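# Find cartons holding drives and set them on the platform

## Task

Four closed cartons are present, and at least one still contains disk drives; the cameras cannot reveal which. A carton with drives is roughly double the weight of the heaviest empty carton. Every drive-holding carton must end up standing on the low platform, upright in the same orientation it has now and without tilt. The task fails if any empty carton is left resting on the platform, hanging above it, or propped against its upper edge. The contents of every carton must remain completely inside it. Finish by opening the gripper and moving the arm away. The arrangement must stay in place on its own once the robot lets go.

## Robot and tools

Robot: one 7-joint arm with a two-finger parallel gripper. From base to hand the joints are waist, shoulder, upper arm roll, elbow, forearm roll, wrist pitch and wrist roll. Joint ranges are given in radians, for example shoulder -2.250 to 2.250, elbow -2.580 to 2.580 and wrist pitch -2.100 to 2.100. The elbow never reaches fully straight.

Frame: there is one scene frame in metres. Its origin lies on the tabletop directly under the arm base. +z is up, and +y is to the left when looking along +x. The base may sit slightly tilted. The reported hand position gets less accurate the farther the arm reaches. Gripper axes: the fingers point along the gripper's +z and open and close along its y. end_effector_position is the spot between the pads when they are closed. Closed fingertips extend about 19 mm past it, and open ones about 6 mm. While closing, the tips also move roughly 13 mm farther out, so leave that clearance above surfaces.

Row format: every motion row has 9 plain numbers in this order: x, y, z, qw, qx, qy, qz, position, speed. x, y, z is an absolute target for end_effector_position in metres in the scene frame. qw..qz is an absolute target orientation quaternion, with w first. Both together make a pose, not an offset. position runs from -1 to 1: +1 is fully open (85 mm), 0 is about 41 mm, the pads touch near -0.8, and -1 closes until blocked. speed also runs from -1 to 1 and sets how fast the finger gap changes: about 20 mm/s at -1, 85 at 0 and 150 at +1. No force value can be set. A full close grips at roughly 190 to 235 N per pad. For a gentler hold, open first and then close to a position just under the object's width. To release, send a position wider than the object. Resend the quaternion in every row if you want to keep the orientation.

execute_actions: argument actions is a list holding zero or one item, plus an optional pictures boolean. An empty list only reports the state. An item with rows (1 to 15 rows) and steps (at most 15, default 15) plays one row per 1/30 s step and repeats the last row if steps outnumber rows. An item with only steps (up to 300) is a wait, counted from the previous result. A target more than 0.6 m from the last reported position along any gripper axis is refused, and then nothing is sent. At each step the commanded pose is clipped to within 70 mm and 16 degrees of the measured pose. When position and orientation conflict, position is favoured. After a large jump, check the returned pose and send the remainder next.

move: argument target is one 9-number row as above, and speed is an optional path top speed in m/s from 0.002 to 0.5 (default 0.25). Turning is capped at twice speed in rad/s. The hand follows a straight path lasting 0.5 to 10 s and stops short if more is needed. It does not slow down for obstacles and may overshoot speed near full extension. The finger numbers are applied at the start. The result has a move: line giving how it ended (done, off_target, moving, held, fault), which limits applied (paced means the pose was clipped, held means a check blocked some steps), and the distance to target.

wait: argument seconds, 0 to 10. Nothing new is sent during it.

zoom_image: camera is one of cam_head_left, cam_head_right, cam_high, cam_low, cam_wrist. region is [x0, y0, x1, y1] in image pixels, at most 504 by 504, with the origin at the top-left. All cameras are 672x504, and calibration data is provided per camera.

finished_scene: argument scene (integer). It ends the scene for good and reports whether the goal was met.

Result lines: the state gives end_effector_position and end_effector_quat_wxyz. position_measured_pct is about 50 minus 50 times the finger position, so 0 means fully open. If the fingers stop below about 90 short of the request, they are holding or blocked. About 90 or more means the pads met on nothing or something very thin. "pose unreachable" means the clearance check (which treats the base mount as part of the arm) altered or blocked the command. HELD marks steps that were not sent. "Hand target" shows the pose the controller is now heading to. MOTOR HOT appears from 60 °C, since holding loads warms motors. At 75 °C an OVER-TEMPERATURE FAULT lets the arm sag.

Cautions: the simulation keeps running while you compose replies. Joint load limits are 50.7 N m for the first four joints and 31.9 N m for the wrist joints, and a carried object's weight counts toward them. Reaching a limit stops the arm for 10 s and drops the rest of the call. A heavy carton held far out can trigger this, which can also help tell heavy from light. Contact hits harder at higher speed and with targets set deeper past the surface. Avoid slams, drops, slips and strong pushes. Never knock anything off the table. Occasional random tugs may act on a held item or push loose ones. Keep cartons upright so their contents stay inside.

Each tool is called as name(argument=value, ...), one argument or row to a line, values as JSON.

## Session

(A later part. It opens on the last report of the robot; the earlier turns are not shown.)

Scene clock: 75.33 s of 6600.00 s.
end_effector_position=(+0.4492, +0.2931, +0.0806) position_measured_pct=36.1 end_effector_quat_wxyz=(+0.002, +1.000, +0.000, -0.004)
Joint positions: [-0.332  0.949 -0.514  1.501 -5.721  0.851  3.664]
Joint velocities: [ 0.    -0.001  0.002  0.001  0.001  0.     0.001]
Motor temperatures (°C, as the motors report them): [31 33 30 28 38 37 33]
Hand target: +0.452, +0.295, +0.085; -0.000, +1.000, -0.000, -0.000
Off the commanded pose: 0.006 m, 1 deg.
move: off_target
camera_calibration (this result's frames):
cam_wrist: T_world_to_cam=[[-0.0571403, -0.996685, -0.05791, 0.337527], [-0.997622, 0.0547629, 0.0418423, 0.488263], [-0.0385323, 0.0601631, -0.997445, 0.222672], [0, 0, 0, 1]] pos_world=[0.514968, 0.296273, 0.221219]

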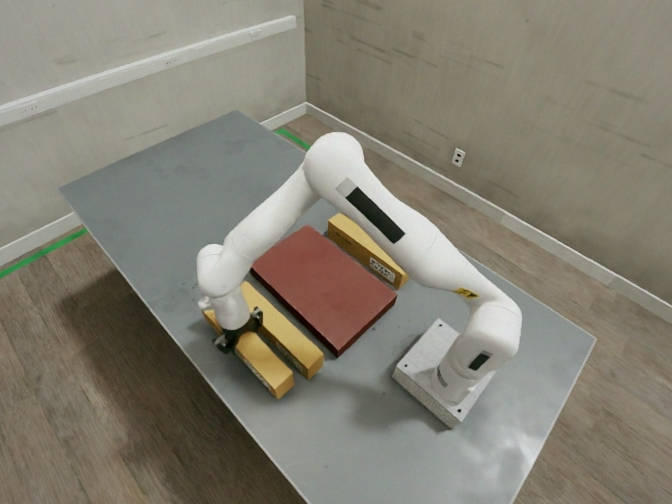

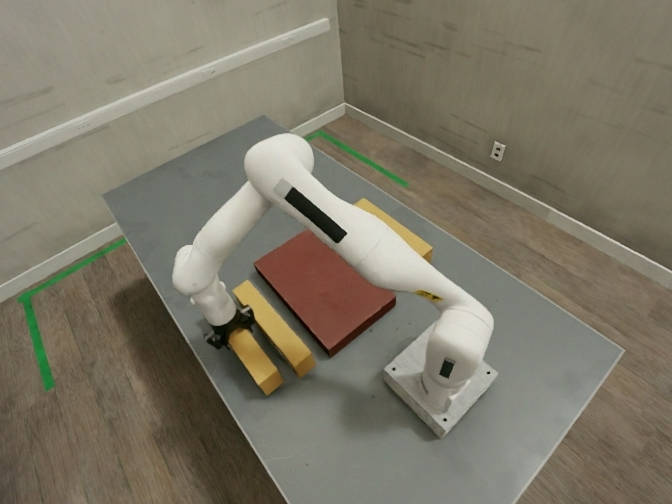

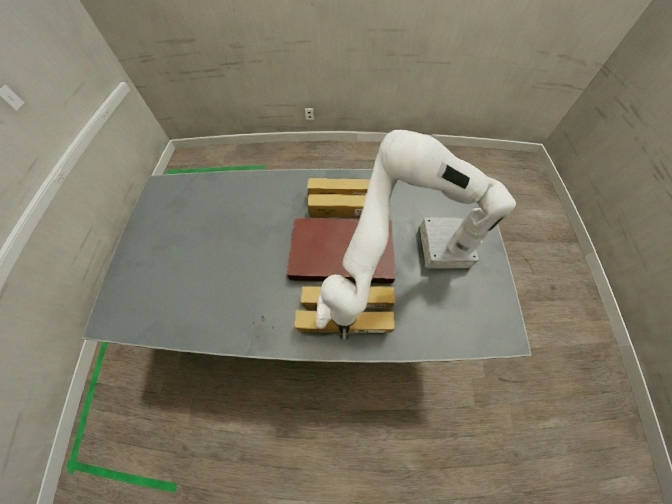

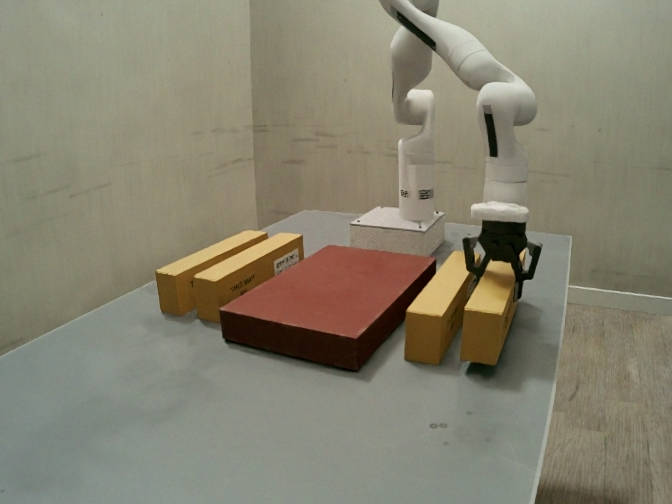

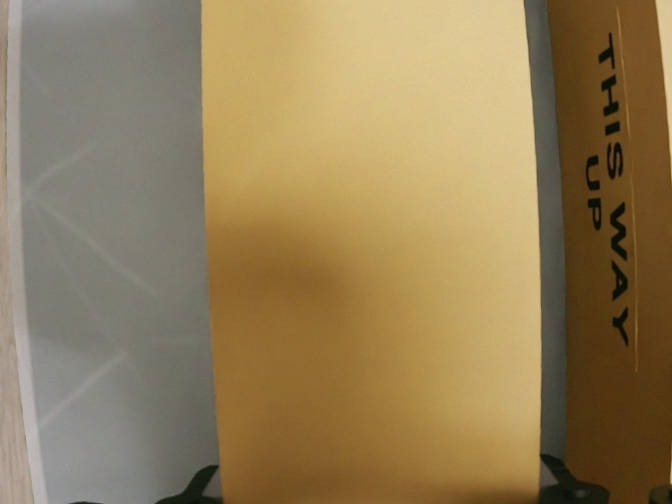

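move(
  target=[0.452,0.295,0.058,0,1,0,0,-1,-0.3],
  speed=0.04,
)

execute_actions(
  actions=[
    {"rows":[[0.452,0.295,0.058,0,1,0,0,0.7,0]],"steps":10},
  ],
  pictures=false,
)

move(
  target=[0.452,0.295,0.1,0,1,0,0,0.7,0],
  speed=0.15,
)

move(
  target=[0.44,0.2,0.1,0,1,0,0,0.7,0],
  speed=0.2,
)

move(
  target=[0.44,0.2,0.057,0,1,0,0,0.7,0],
  speed=0.1,
)

execute_actions(
  actions=[
    {"rows":[[0.44,0.2,0.057,0,1,0,0,-1,-0.3]],"steps":15},
  ],
  pictures=false,
)

move(
  target=[0.445,0.203,0.14,0,1,0,0,-1,-0.3],
  speed=0.1,
)

move(
  target=[0.465,0.08,0.14,0,1,0,0,-1,-0.3],
  speed=0.12,
)

Scene clock: 93.17 s of 6600.00 s.
end_effector_position=(+0.4511, +0.2941, +0.0576) position_measured_pct=36.1 end_effector_quat_wxyz=(+0.001, +1.000, +0.000, -0.001)
Joint positions: [-0.343  0.987 -0.494  1.504 -5.697  0.803  3.647]
Joint velocities: [ 0.001 -0.001  0.    -0.     0.001 -0.     0.   ]
Motor temperatures (°C, as the motors report them): [31 34 30 28 38 37 33]
Hand target: +0.452, +0.295, +0.058; +0.000, +1.000, +0.000, +0.000
Off the commanded pose: 0.001 m, 0 deg.
After step 90, 14.03 s passed at rest.
move: done
camera_calibration (this result's frames):
cam_wrist: T_world_to_cam=[[-0.056825, -0.996522, -0.0609435, 0.337329], [-0.997857, 0.054705, 0.0359098, 0.491491], [-0.032451, 0.0628534, -0.997495, 0.196205], [0, 0, 0, 1]] pos_world=[0.515973, 0.296937, 0.198622]

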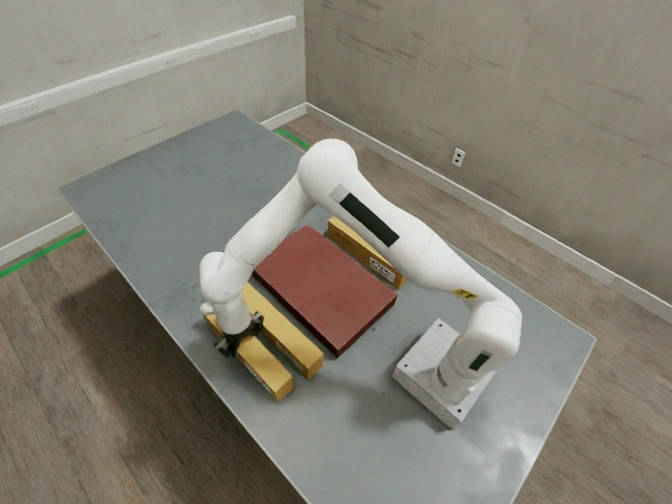

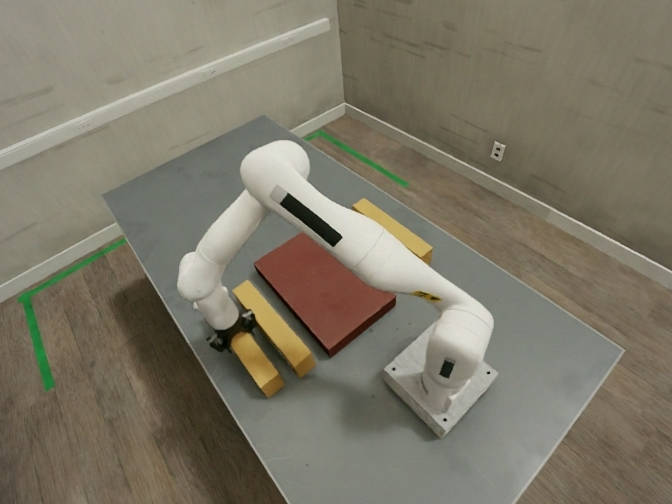

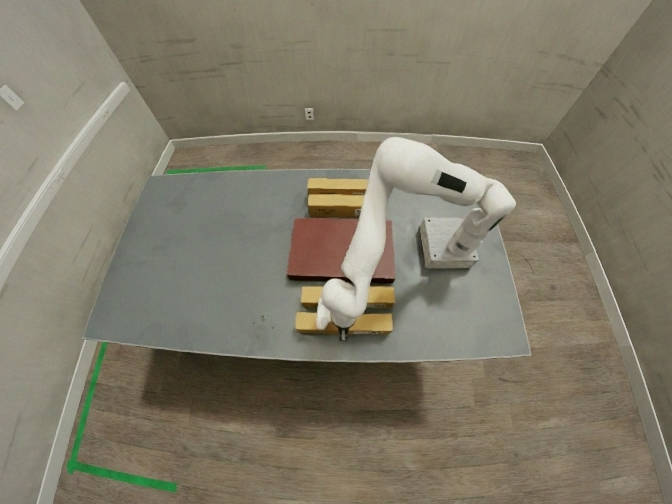

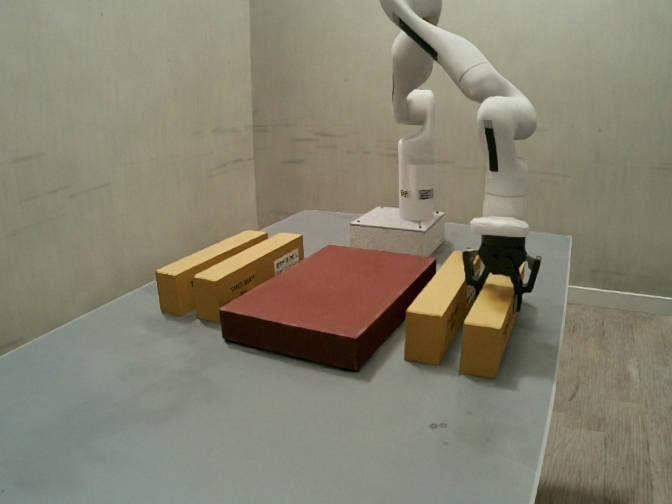

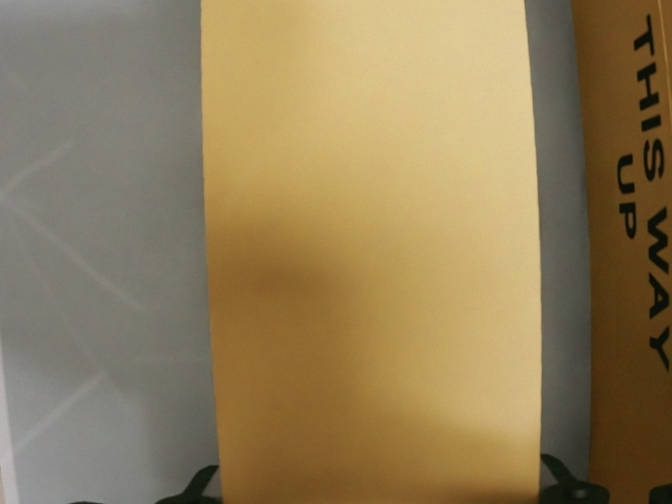

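Scene clock: 93.50 s of 6600.00 s.
end_effector_position=(+0.4520, +0.2950, +0.0580) position_measured_pct=16.3 end_effector_quat_wxyz=(-0.000, +1.000, +0.000, -0.000)
Joint positions: [-0.343  0.987 -0.494  1.503 -5.697  0.802  3.647]
Joint velocities: [ 0.    -0.002  0.001 -0.    -0.001 -0.    -0.002]
Motor temperatures (°C, as the motors report them): [31 34 30 28 38 37 33]
Hand target: +0.452, +0.295, +0.058; -0.000, +1.000, -0.000, -0.000
Off the commanded pose: 0.000 m, 0 deg.
Steps of this call (steps 1 to 10: all 10 steps of this action). Readings (end_effector_position | what the end effector reports):
1: (+0.4511, +0.2941, +0.0577) | position_measured_pct=36.1
2: (+0.4511, +0.2941, +0.0572) | position_measured_pct=35.7
4: (+0.4514, +0.2944, +0.0573) | position_measured_pct=31.3
8: (+0.4519, +0.2950, +0.0579) | position_measured_pct=19.8
10: the state above

Scene clock: 94.50 s of 6600.00 s.
end_effector_position=(+0.4518, +0.2950, +0.0999) position_measured_pct=15.1 end_effector_quat_wxyz=(+0.000, +1.000, +0.000, -0.000)
Joint positions: [-0.326  0.918 -0.528  1.493 -5.735  0.88   3.674]
Joint velocities: [ 0.003 -0.002  0.     0.     0.    -0.001 -0.001]
Motor temperatures (°C, as the motors report them): [31 34 30 28 38 37 33]
Hand target: +0.452, +0.295, +0.100; -0.000, +1.000, -0.000, -0.000
Off the commanded pose: 0.000 m, 0 deg.
move: done
camera_calibration (this result's frames):
cam_wrist: T_world_to_cam=[[-0.0568449, -0.996388, -0.0630794, 0.341002], [-0.99791, 0.0547588, 0.0343227, 0.490777], [-0.0307446, 0.0648986, -0.997418, 0.236927], [0, 0, 0, 1]] pos_world=[0.51642, 0.297519, 0.24098]

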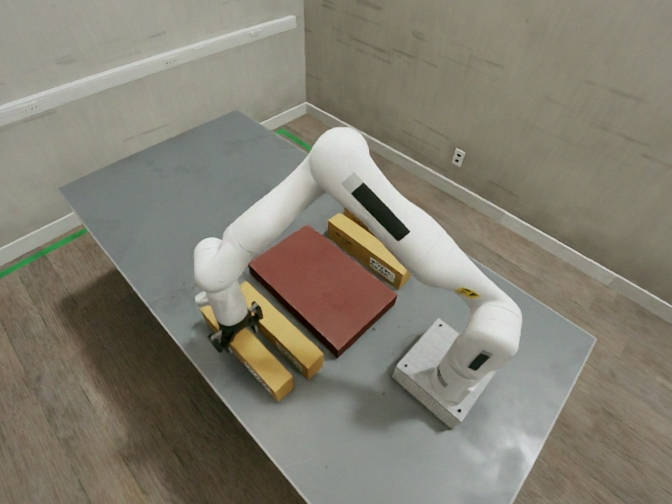

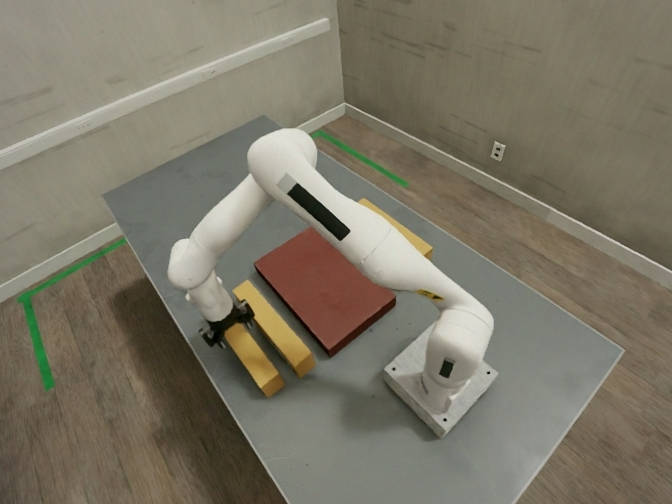

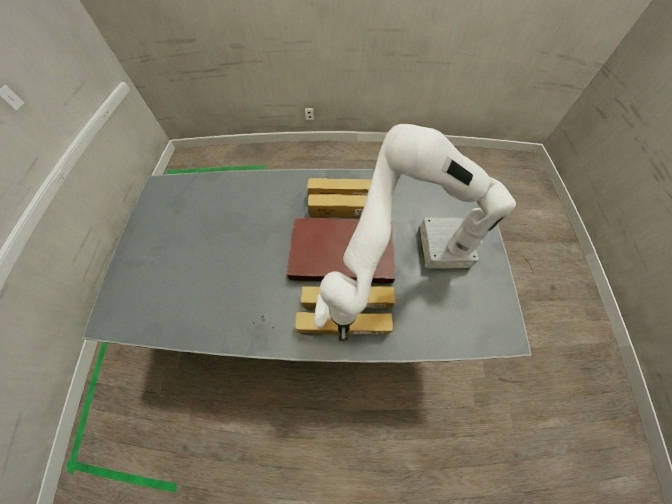

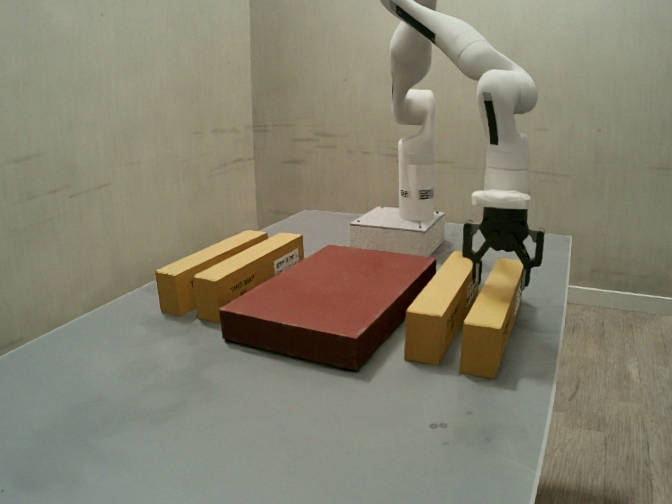

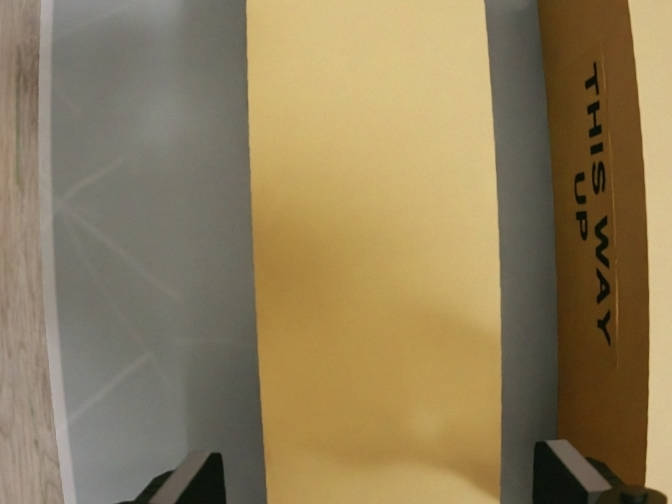

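Scene clock: 95.33 s of 6600.00 s.
end_effector_position=(+0.4401, +0.2003, +0.0996) position_measured_pct=15.1 end_effector_quat_wxyz=(+0.000, +1.000, +0.001, -0.000)
Joint positions: [-0.149  0.832 -0.525  1.711 -5.709  0.757  3.753]
Joint velocities: [ 0.008 -0.007  0.004  0.001 -0.003 -0.002  0.003]
Motor temperatures (°C, as the motors report them): [31 34 30 28 38 37 33]
Hand target: +0.440, +0.200, +0.100; +0.000, +1.000, +0.000, +0.000
Off the commanded pose: 0.001 m, 0 deg.
move: done
camera_calibration (this result's frames):
cam_wrist: T_world_to_cam=[[-0.0557949, -0.996479, -0.0625816, 0.245433], [-0.997965, 0.053721, 0.034347, 0.48454], [-0.0308641, 0.0643706, -0.997449, 0.242565], [0, 0, 0, 1]] pos_world=[0.504734, 0.202925, 0.240663]

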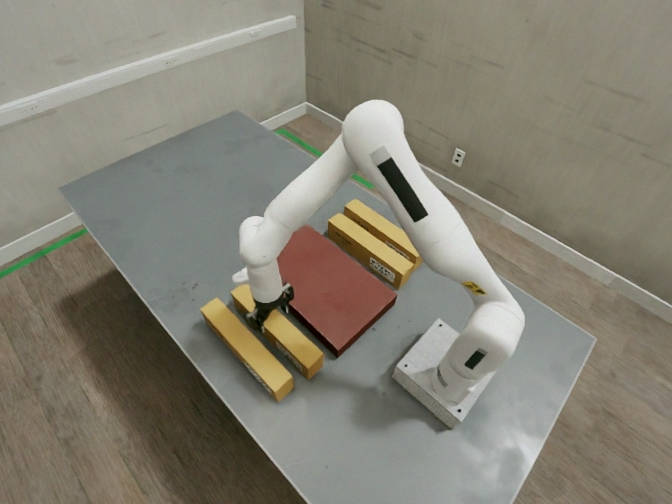

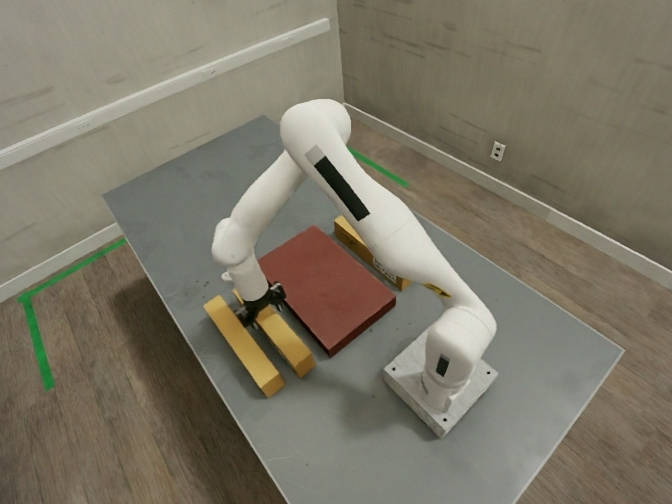

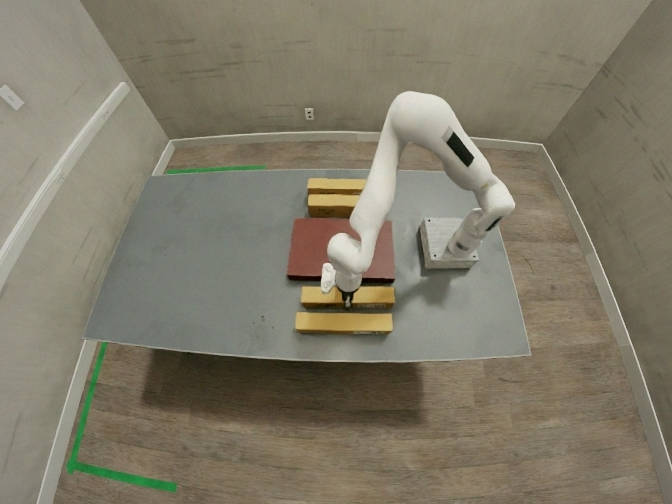

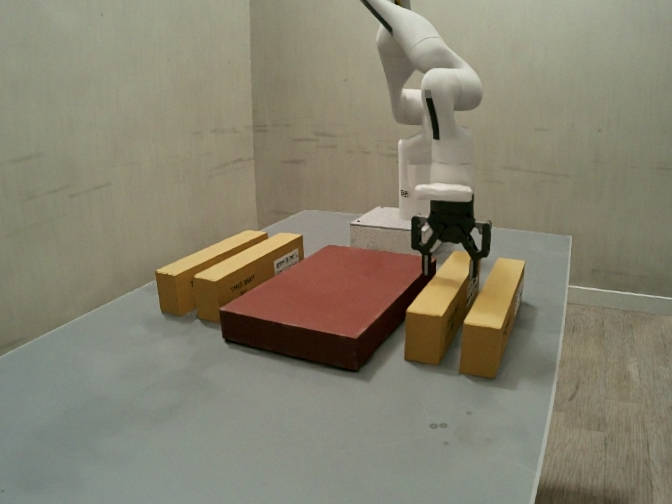

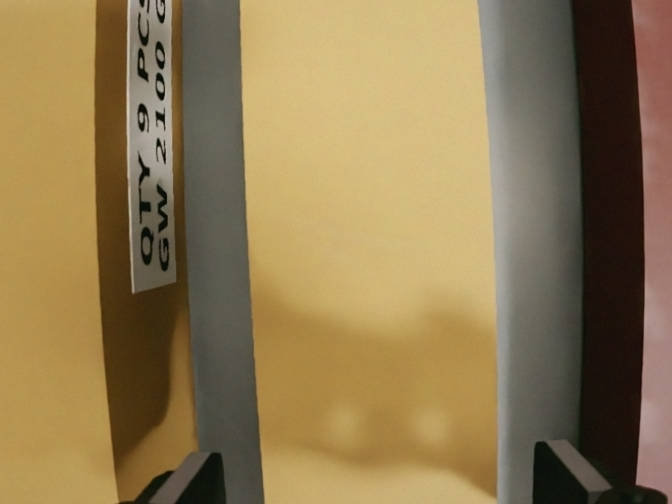

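Scene clock: 96.07 s of 6600.00 s.
end_effector_position=(+0.4403, +0.1999, +0.0572) position_measured_pct=15.1 end_effector_quat_wxyz=(-0.000, +1.000, -0.000, +0.000)
Joint positions: [-0.178  0.907 -0.475  1.722 -5.657  0.667  3.71 ]
Joint velocities: [-0.004  0.003 -0.    -0.    -0.     0.001  0.001]
Motor temperatures (°C, as the motors report them): [31 34 30 28 38 37 33]
Hand target: +0.440, +0.200, +0.057; +0.000, +1.000, +0.000, +0.000
Off the commanded pose: 0.000 m, 0 deg.
move: done
camera_calibration (this result's frames):
cam_wrist: T_world_to_cam=[[-0.0571561, -0.99636, -0.0632445, 0.243035], [-0.997918, 0.0551201, 0.033483, 0.485997], [-0.0298751, 0.0650266, -0.997436, 0.199724], [0, 0, 0, 1]] pos_world=[0.504843, 0.202374, 0.198309]

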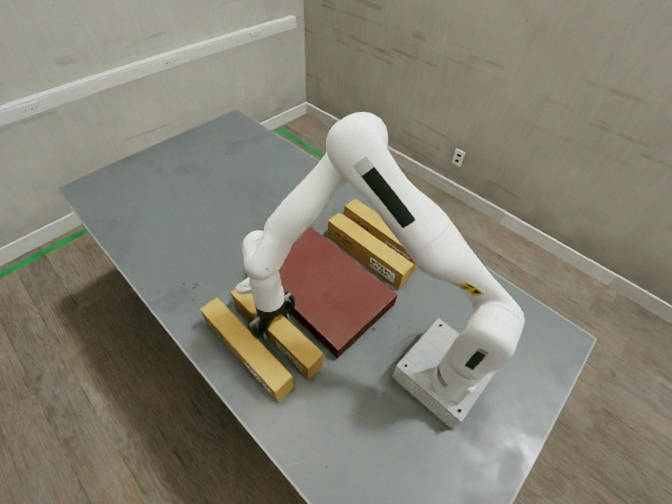

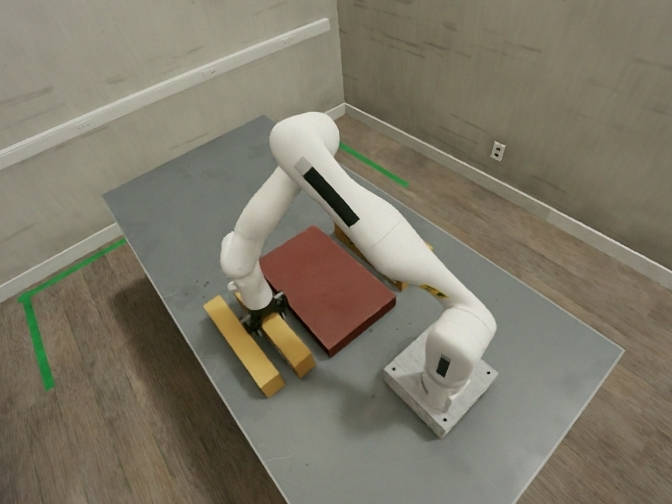

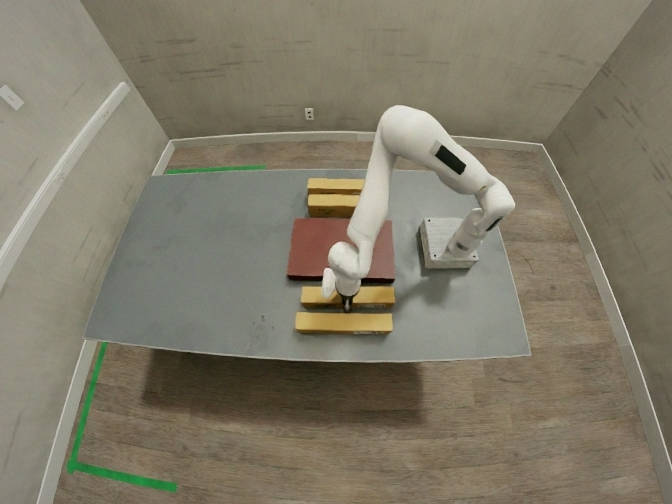

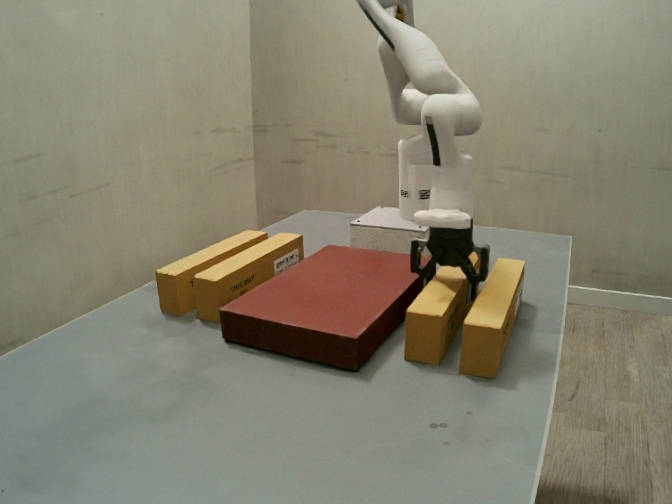

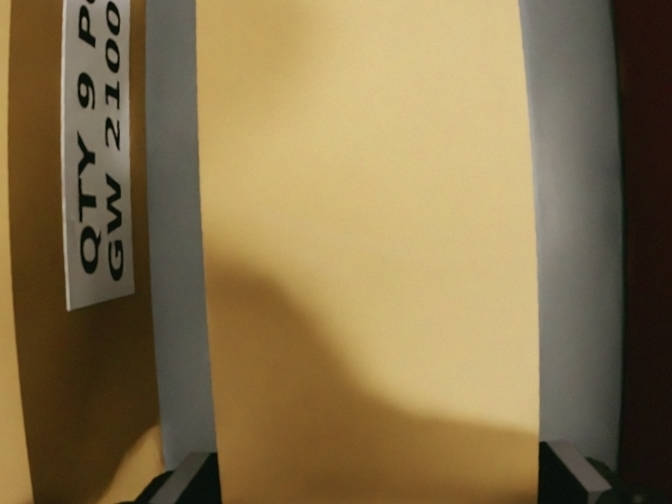

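Scene clock: 96.57 s of 6600.00 s.
end_effector_position=(+0.4400, +0.1999, +0.0576) position_measured_pct=36.1 end_effector_quat_wxyz=(+0.000, +1.000, +0.000, +0.000)
Joint positions: [-0.178  0.906 -0.476  1.723 -5.657  0.668  3.71 ]
Joint velocities: [ 0.     0.001 -0.001  0.001  0.001 -0.001  0.   ]
Motor temperatures (°C, as the motors report them): [31 34 30 28 38 37 33]
Hand target: +0.440, +0.200, +0.057; +0.000, +1.000, +0.000, -0.000
Off the commanded pose: 0.001 m, 0 deg.
Steps of this call (steps 1 to 15: all 15 steps of this action). Readings (end_effector_position | what the end effector reports):
1: (+0.4402, +0.1999, +0.0571) | position_measured_pct=15.1
2: (+0.4401, +0.2000, +0.0571) | position_measured_pct=15.5
4: (+0.4401, +0.2000, +0.0571) | position_measured_pct=18.7
8: (+0.4400, +0.2000, +0.0570) | position_measured_pct=27.4
15: the state above

Scene clock: 97.90 s of 6600.00 s.
end_effector_position=(+0.4396, +0.2002, +0.1325) position_measured_pct=36.1 end_effector_quat_wxyz=(+0.003, +1.000, +0.000, -0.009)
Joint positions: [-0.128  0.785 -0.562  1.675 -5.762  0.854  3.797]
Joint velocities: [ 0.004 -0.002  0.006  0.003  0.001  0.002 -0.   ]
Motor temperatures (°C, as the motors report them): [31 34 30 28 38 37 33]
Hand target: +0.445, +0.203, +0.140; -0.000, +1.000, -0.000, -0.000
Off the commanded pose: 0.010 m, 1 deg.
move: off_target
camera_calibration (this result's frames):
cam_wrist: T_world_to_cam=[[-0.0577601, -0.996766, -0.0558634, 0.247422], [-0.997201, 0.0549428, 0.0507183, 0.480209], [-0.047485, 0.0586365, -0.997149, 0.283795], [0, 0, 0, 1]] pos_world=[0.506632, 0.203597, 0.272452]

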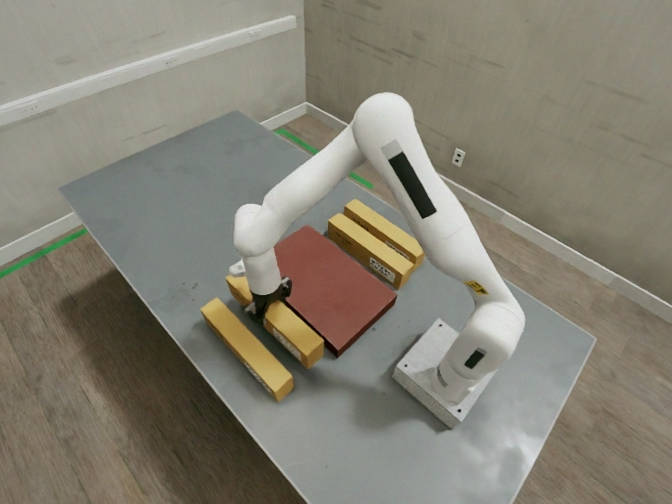

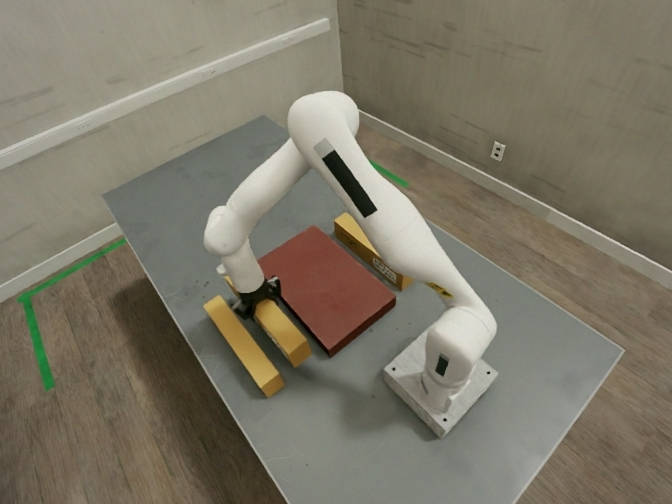

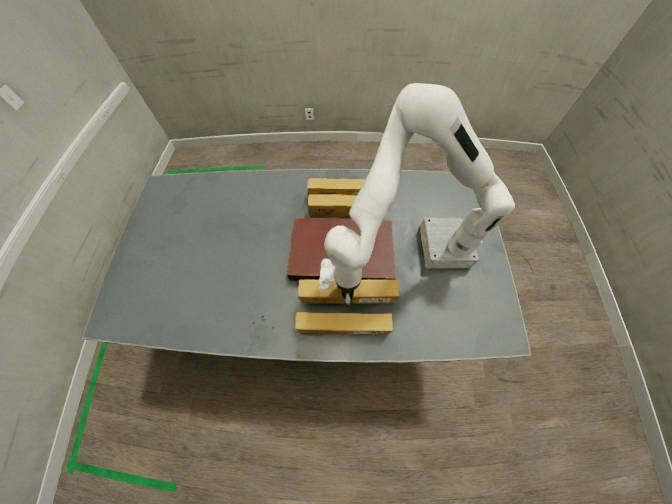

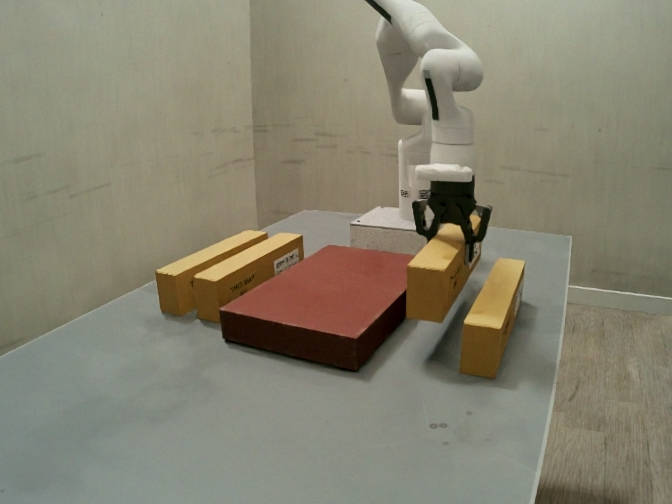

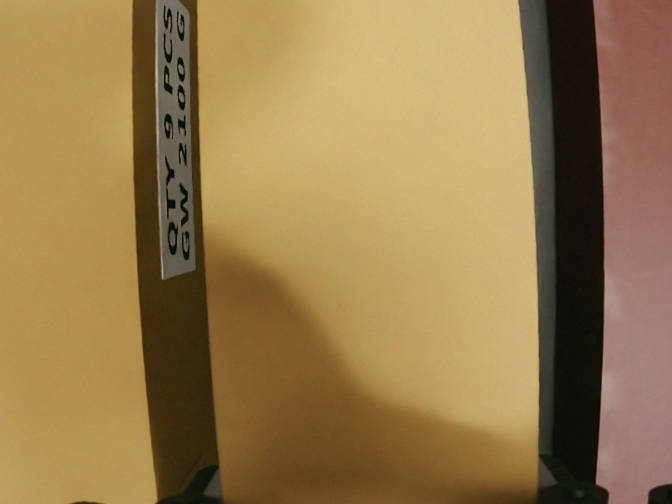

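Scene clock: 99.23 s of 6600.00 s.
end_effector_position=(+0.4599, +0.0786, +0.1329) position_measured_pct=36.1 end_effector_quat_wxyz=(+0.001, +1.000, +0.000, -0.009)
Joint positions: [ 0.143  0.759 -0.57   1.736 -5.753  0.822  4.034]
Joint velocities: [ 0.002 -0.001 -0.005 -0.    -0.006 -0.004  0.004]
Motor temperatures (°C, as the motors report them): [31 34 30 28 38 37 33]
Hand target: +0.465, +0.080, +0.140; +0.000, +1.000, +0.000, -0.000
Off the commanded pose: 0.009 m, 1 deg.
move: off_target
camera_calibration (this result's frames):
cam_wrist: T_world_to_cam=[[-0.0574476, -0.996549, -0.0599073, 0.127823], [-0.997208, 0.0544115, 0.0511374, 0.50707], [-0.0477013, 0.0626778, -0.996893, 0.292094], [0, 0, 0, 1]] pos_world=[0.526931, 0.0814839, 0.272914]

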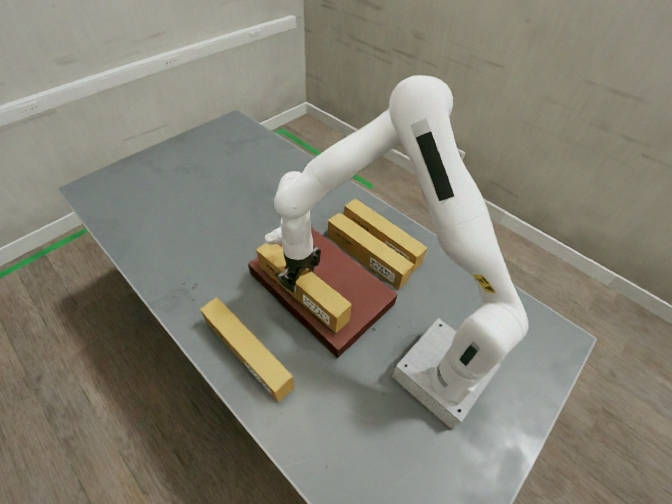

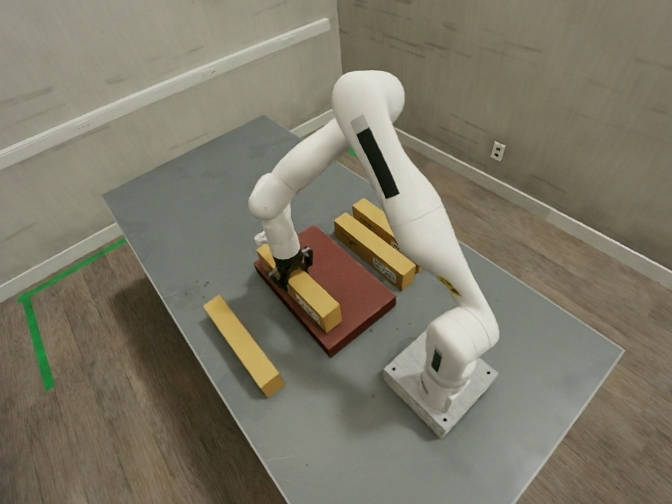

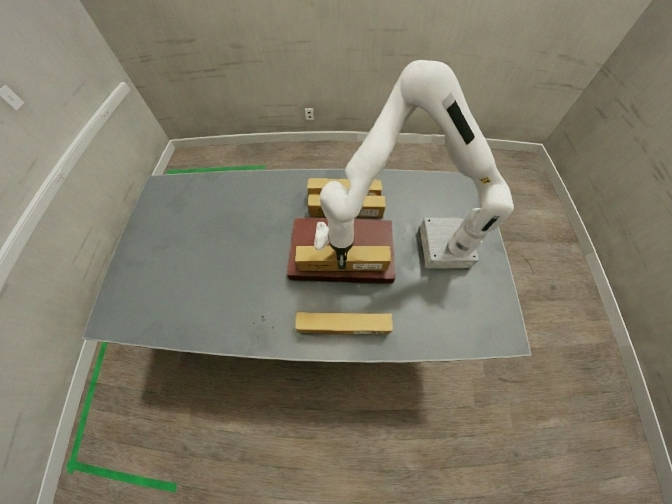

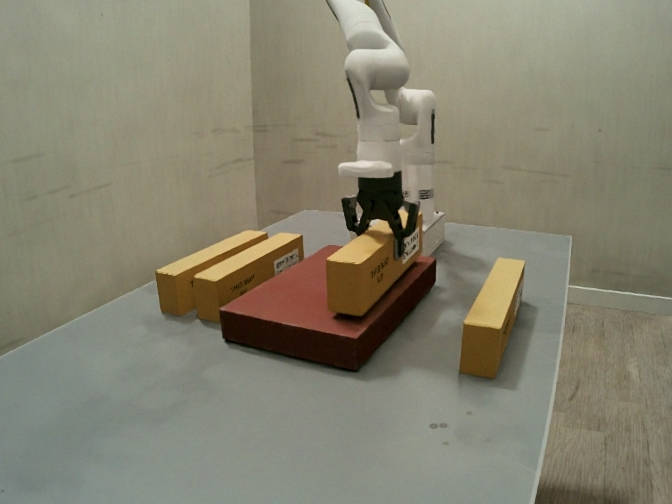

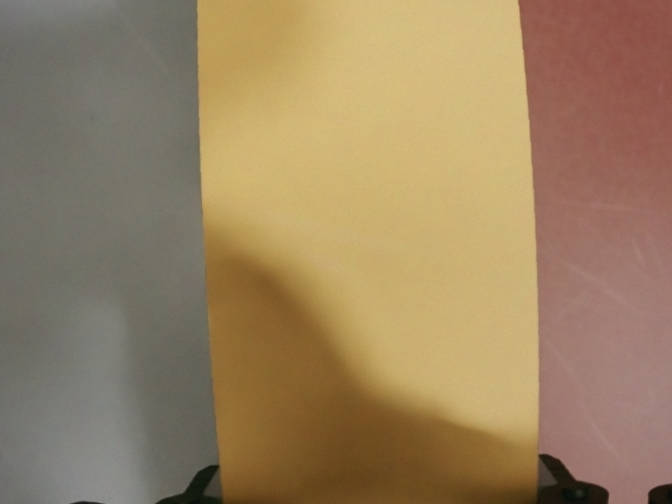

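move(
  target=[0.465,0.08,0.11,0,1,0,0,-1,-0.3],
  speed=0.03,
)

Scene clock: 104.67 s of 6600.00 s.
end_effector_position=(+0.4633, +0.0793, +0.1171) position_measured_pct=36.1 end_effector_quat_wxyz=(+0.003, +1.000, +0.000, +0.001)
Joint positions: [ 0.125  0.78  -0.546  1.755 -5.716  0.766  4.   ]
Joint velocities: [-0.001 -0.    -0.     0.     0.     0.    -0.   ]
Motor temperatures (°C, as the motors report them): [31 34 30 28 38 37 33]
Hand target: +0.465, +0.080, +0.110; +0.000, +1.000, +0.000, +0.000
Off the commanded pose: 0.007 m, 0 deg.
After step 90, 1.43 s passed at rest.
move: off_target
camera_calibration (this result's frames):
cam_wrist: T_world_to_cam=[[-0.0563392, -0.99671, -0.0582701, 0.127053], [-0.998016, 0.0545773, 0.0313987, 0.513877], [-0.0281152, 0.0599235, -0.997807, 0.267619], [0, 0, 0, 1]] pos_world=[0.52754, 0.082552, 0.2583]

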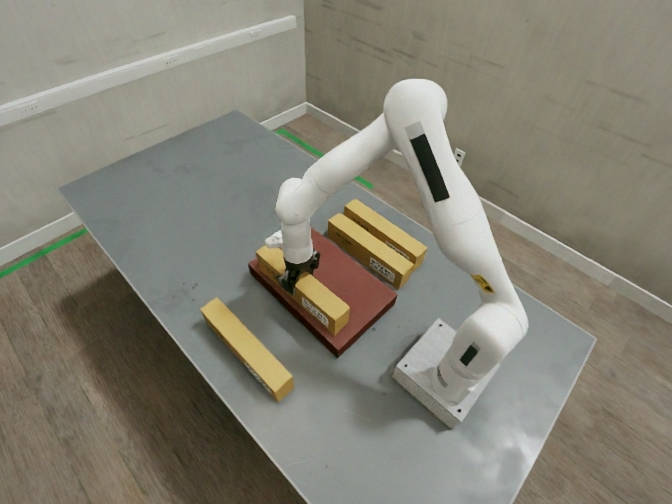

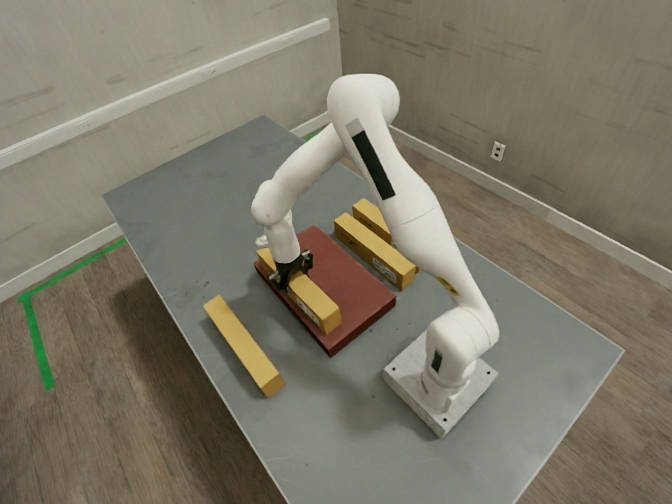

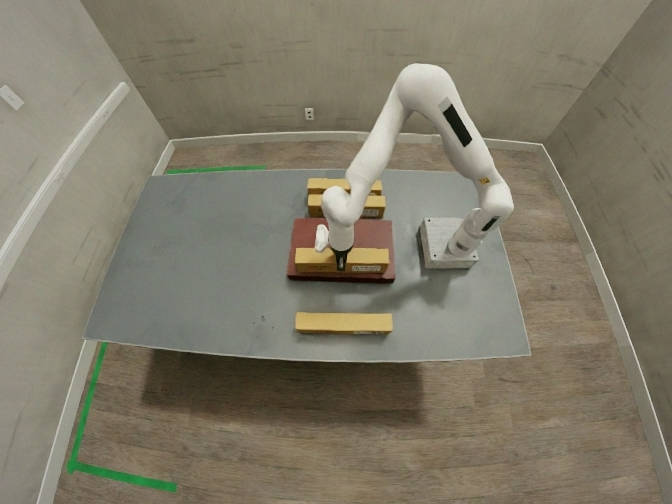

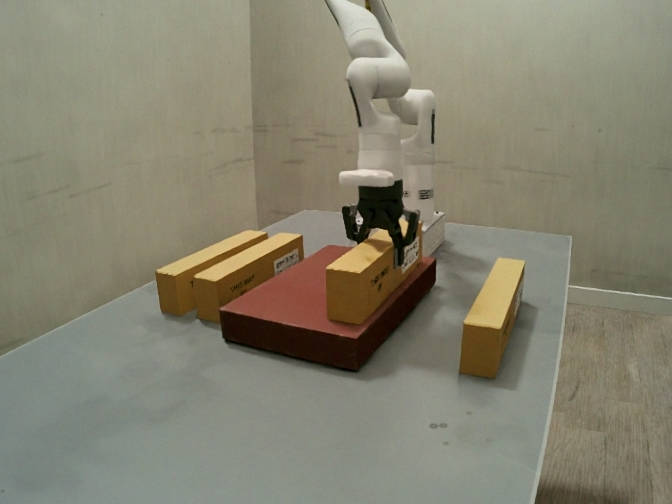

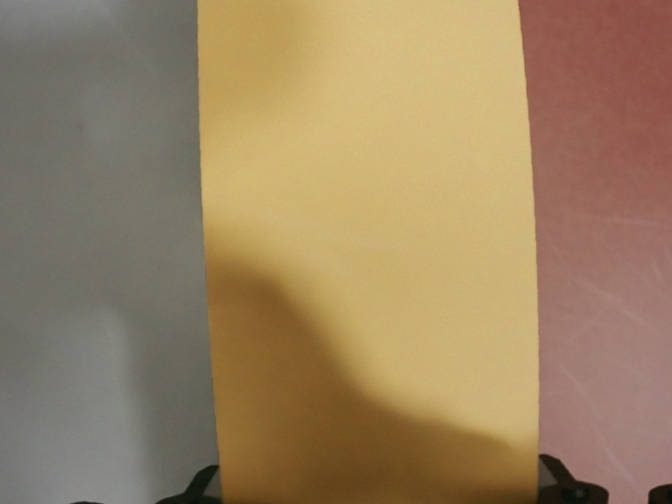

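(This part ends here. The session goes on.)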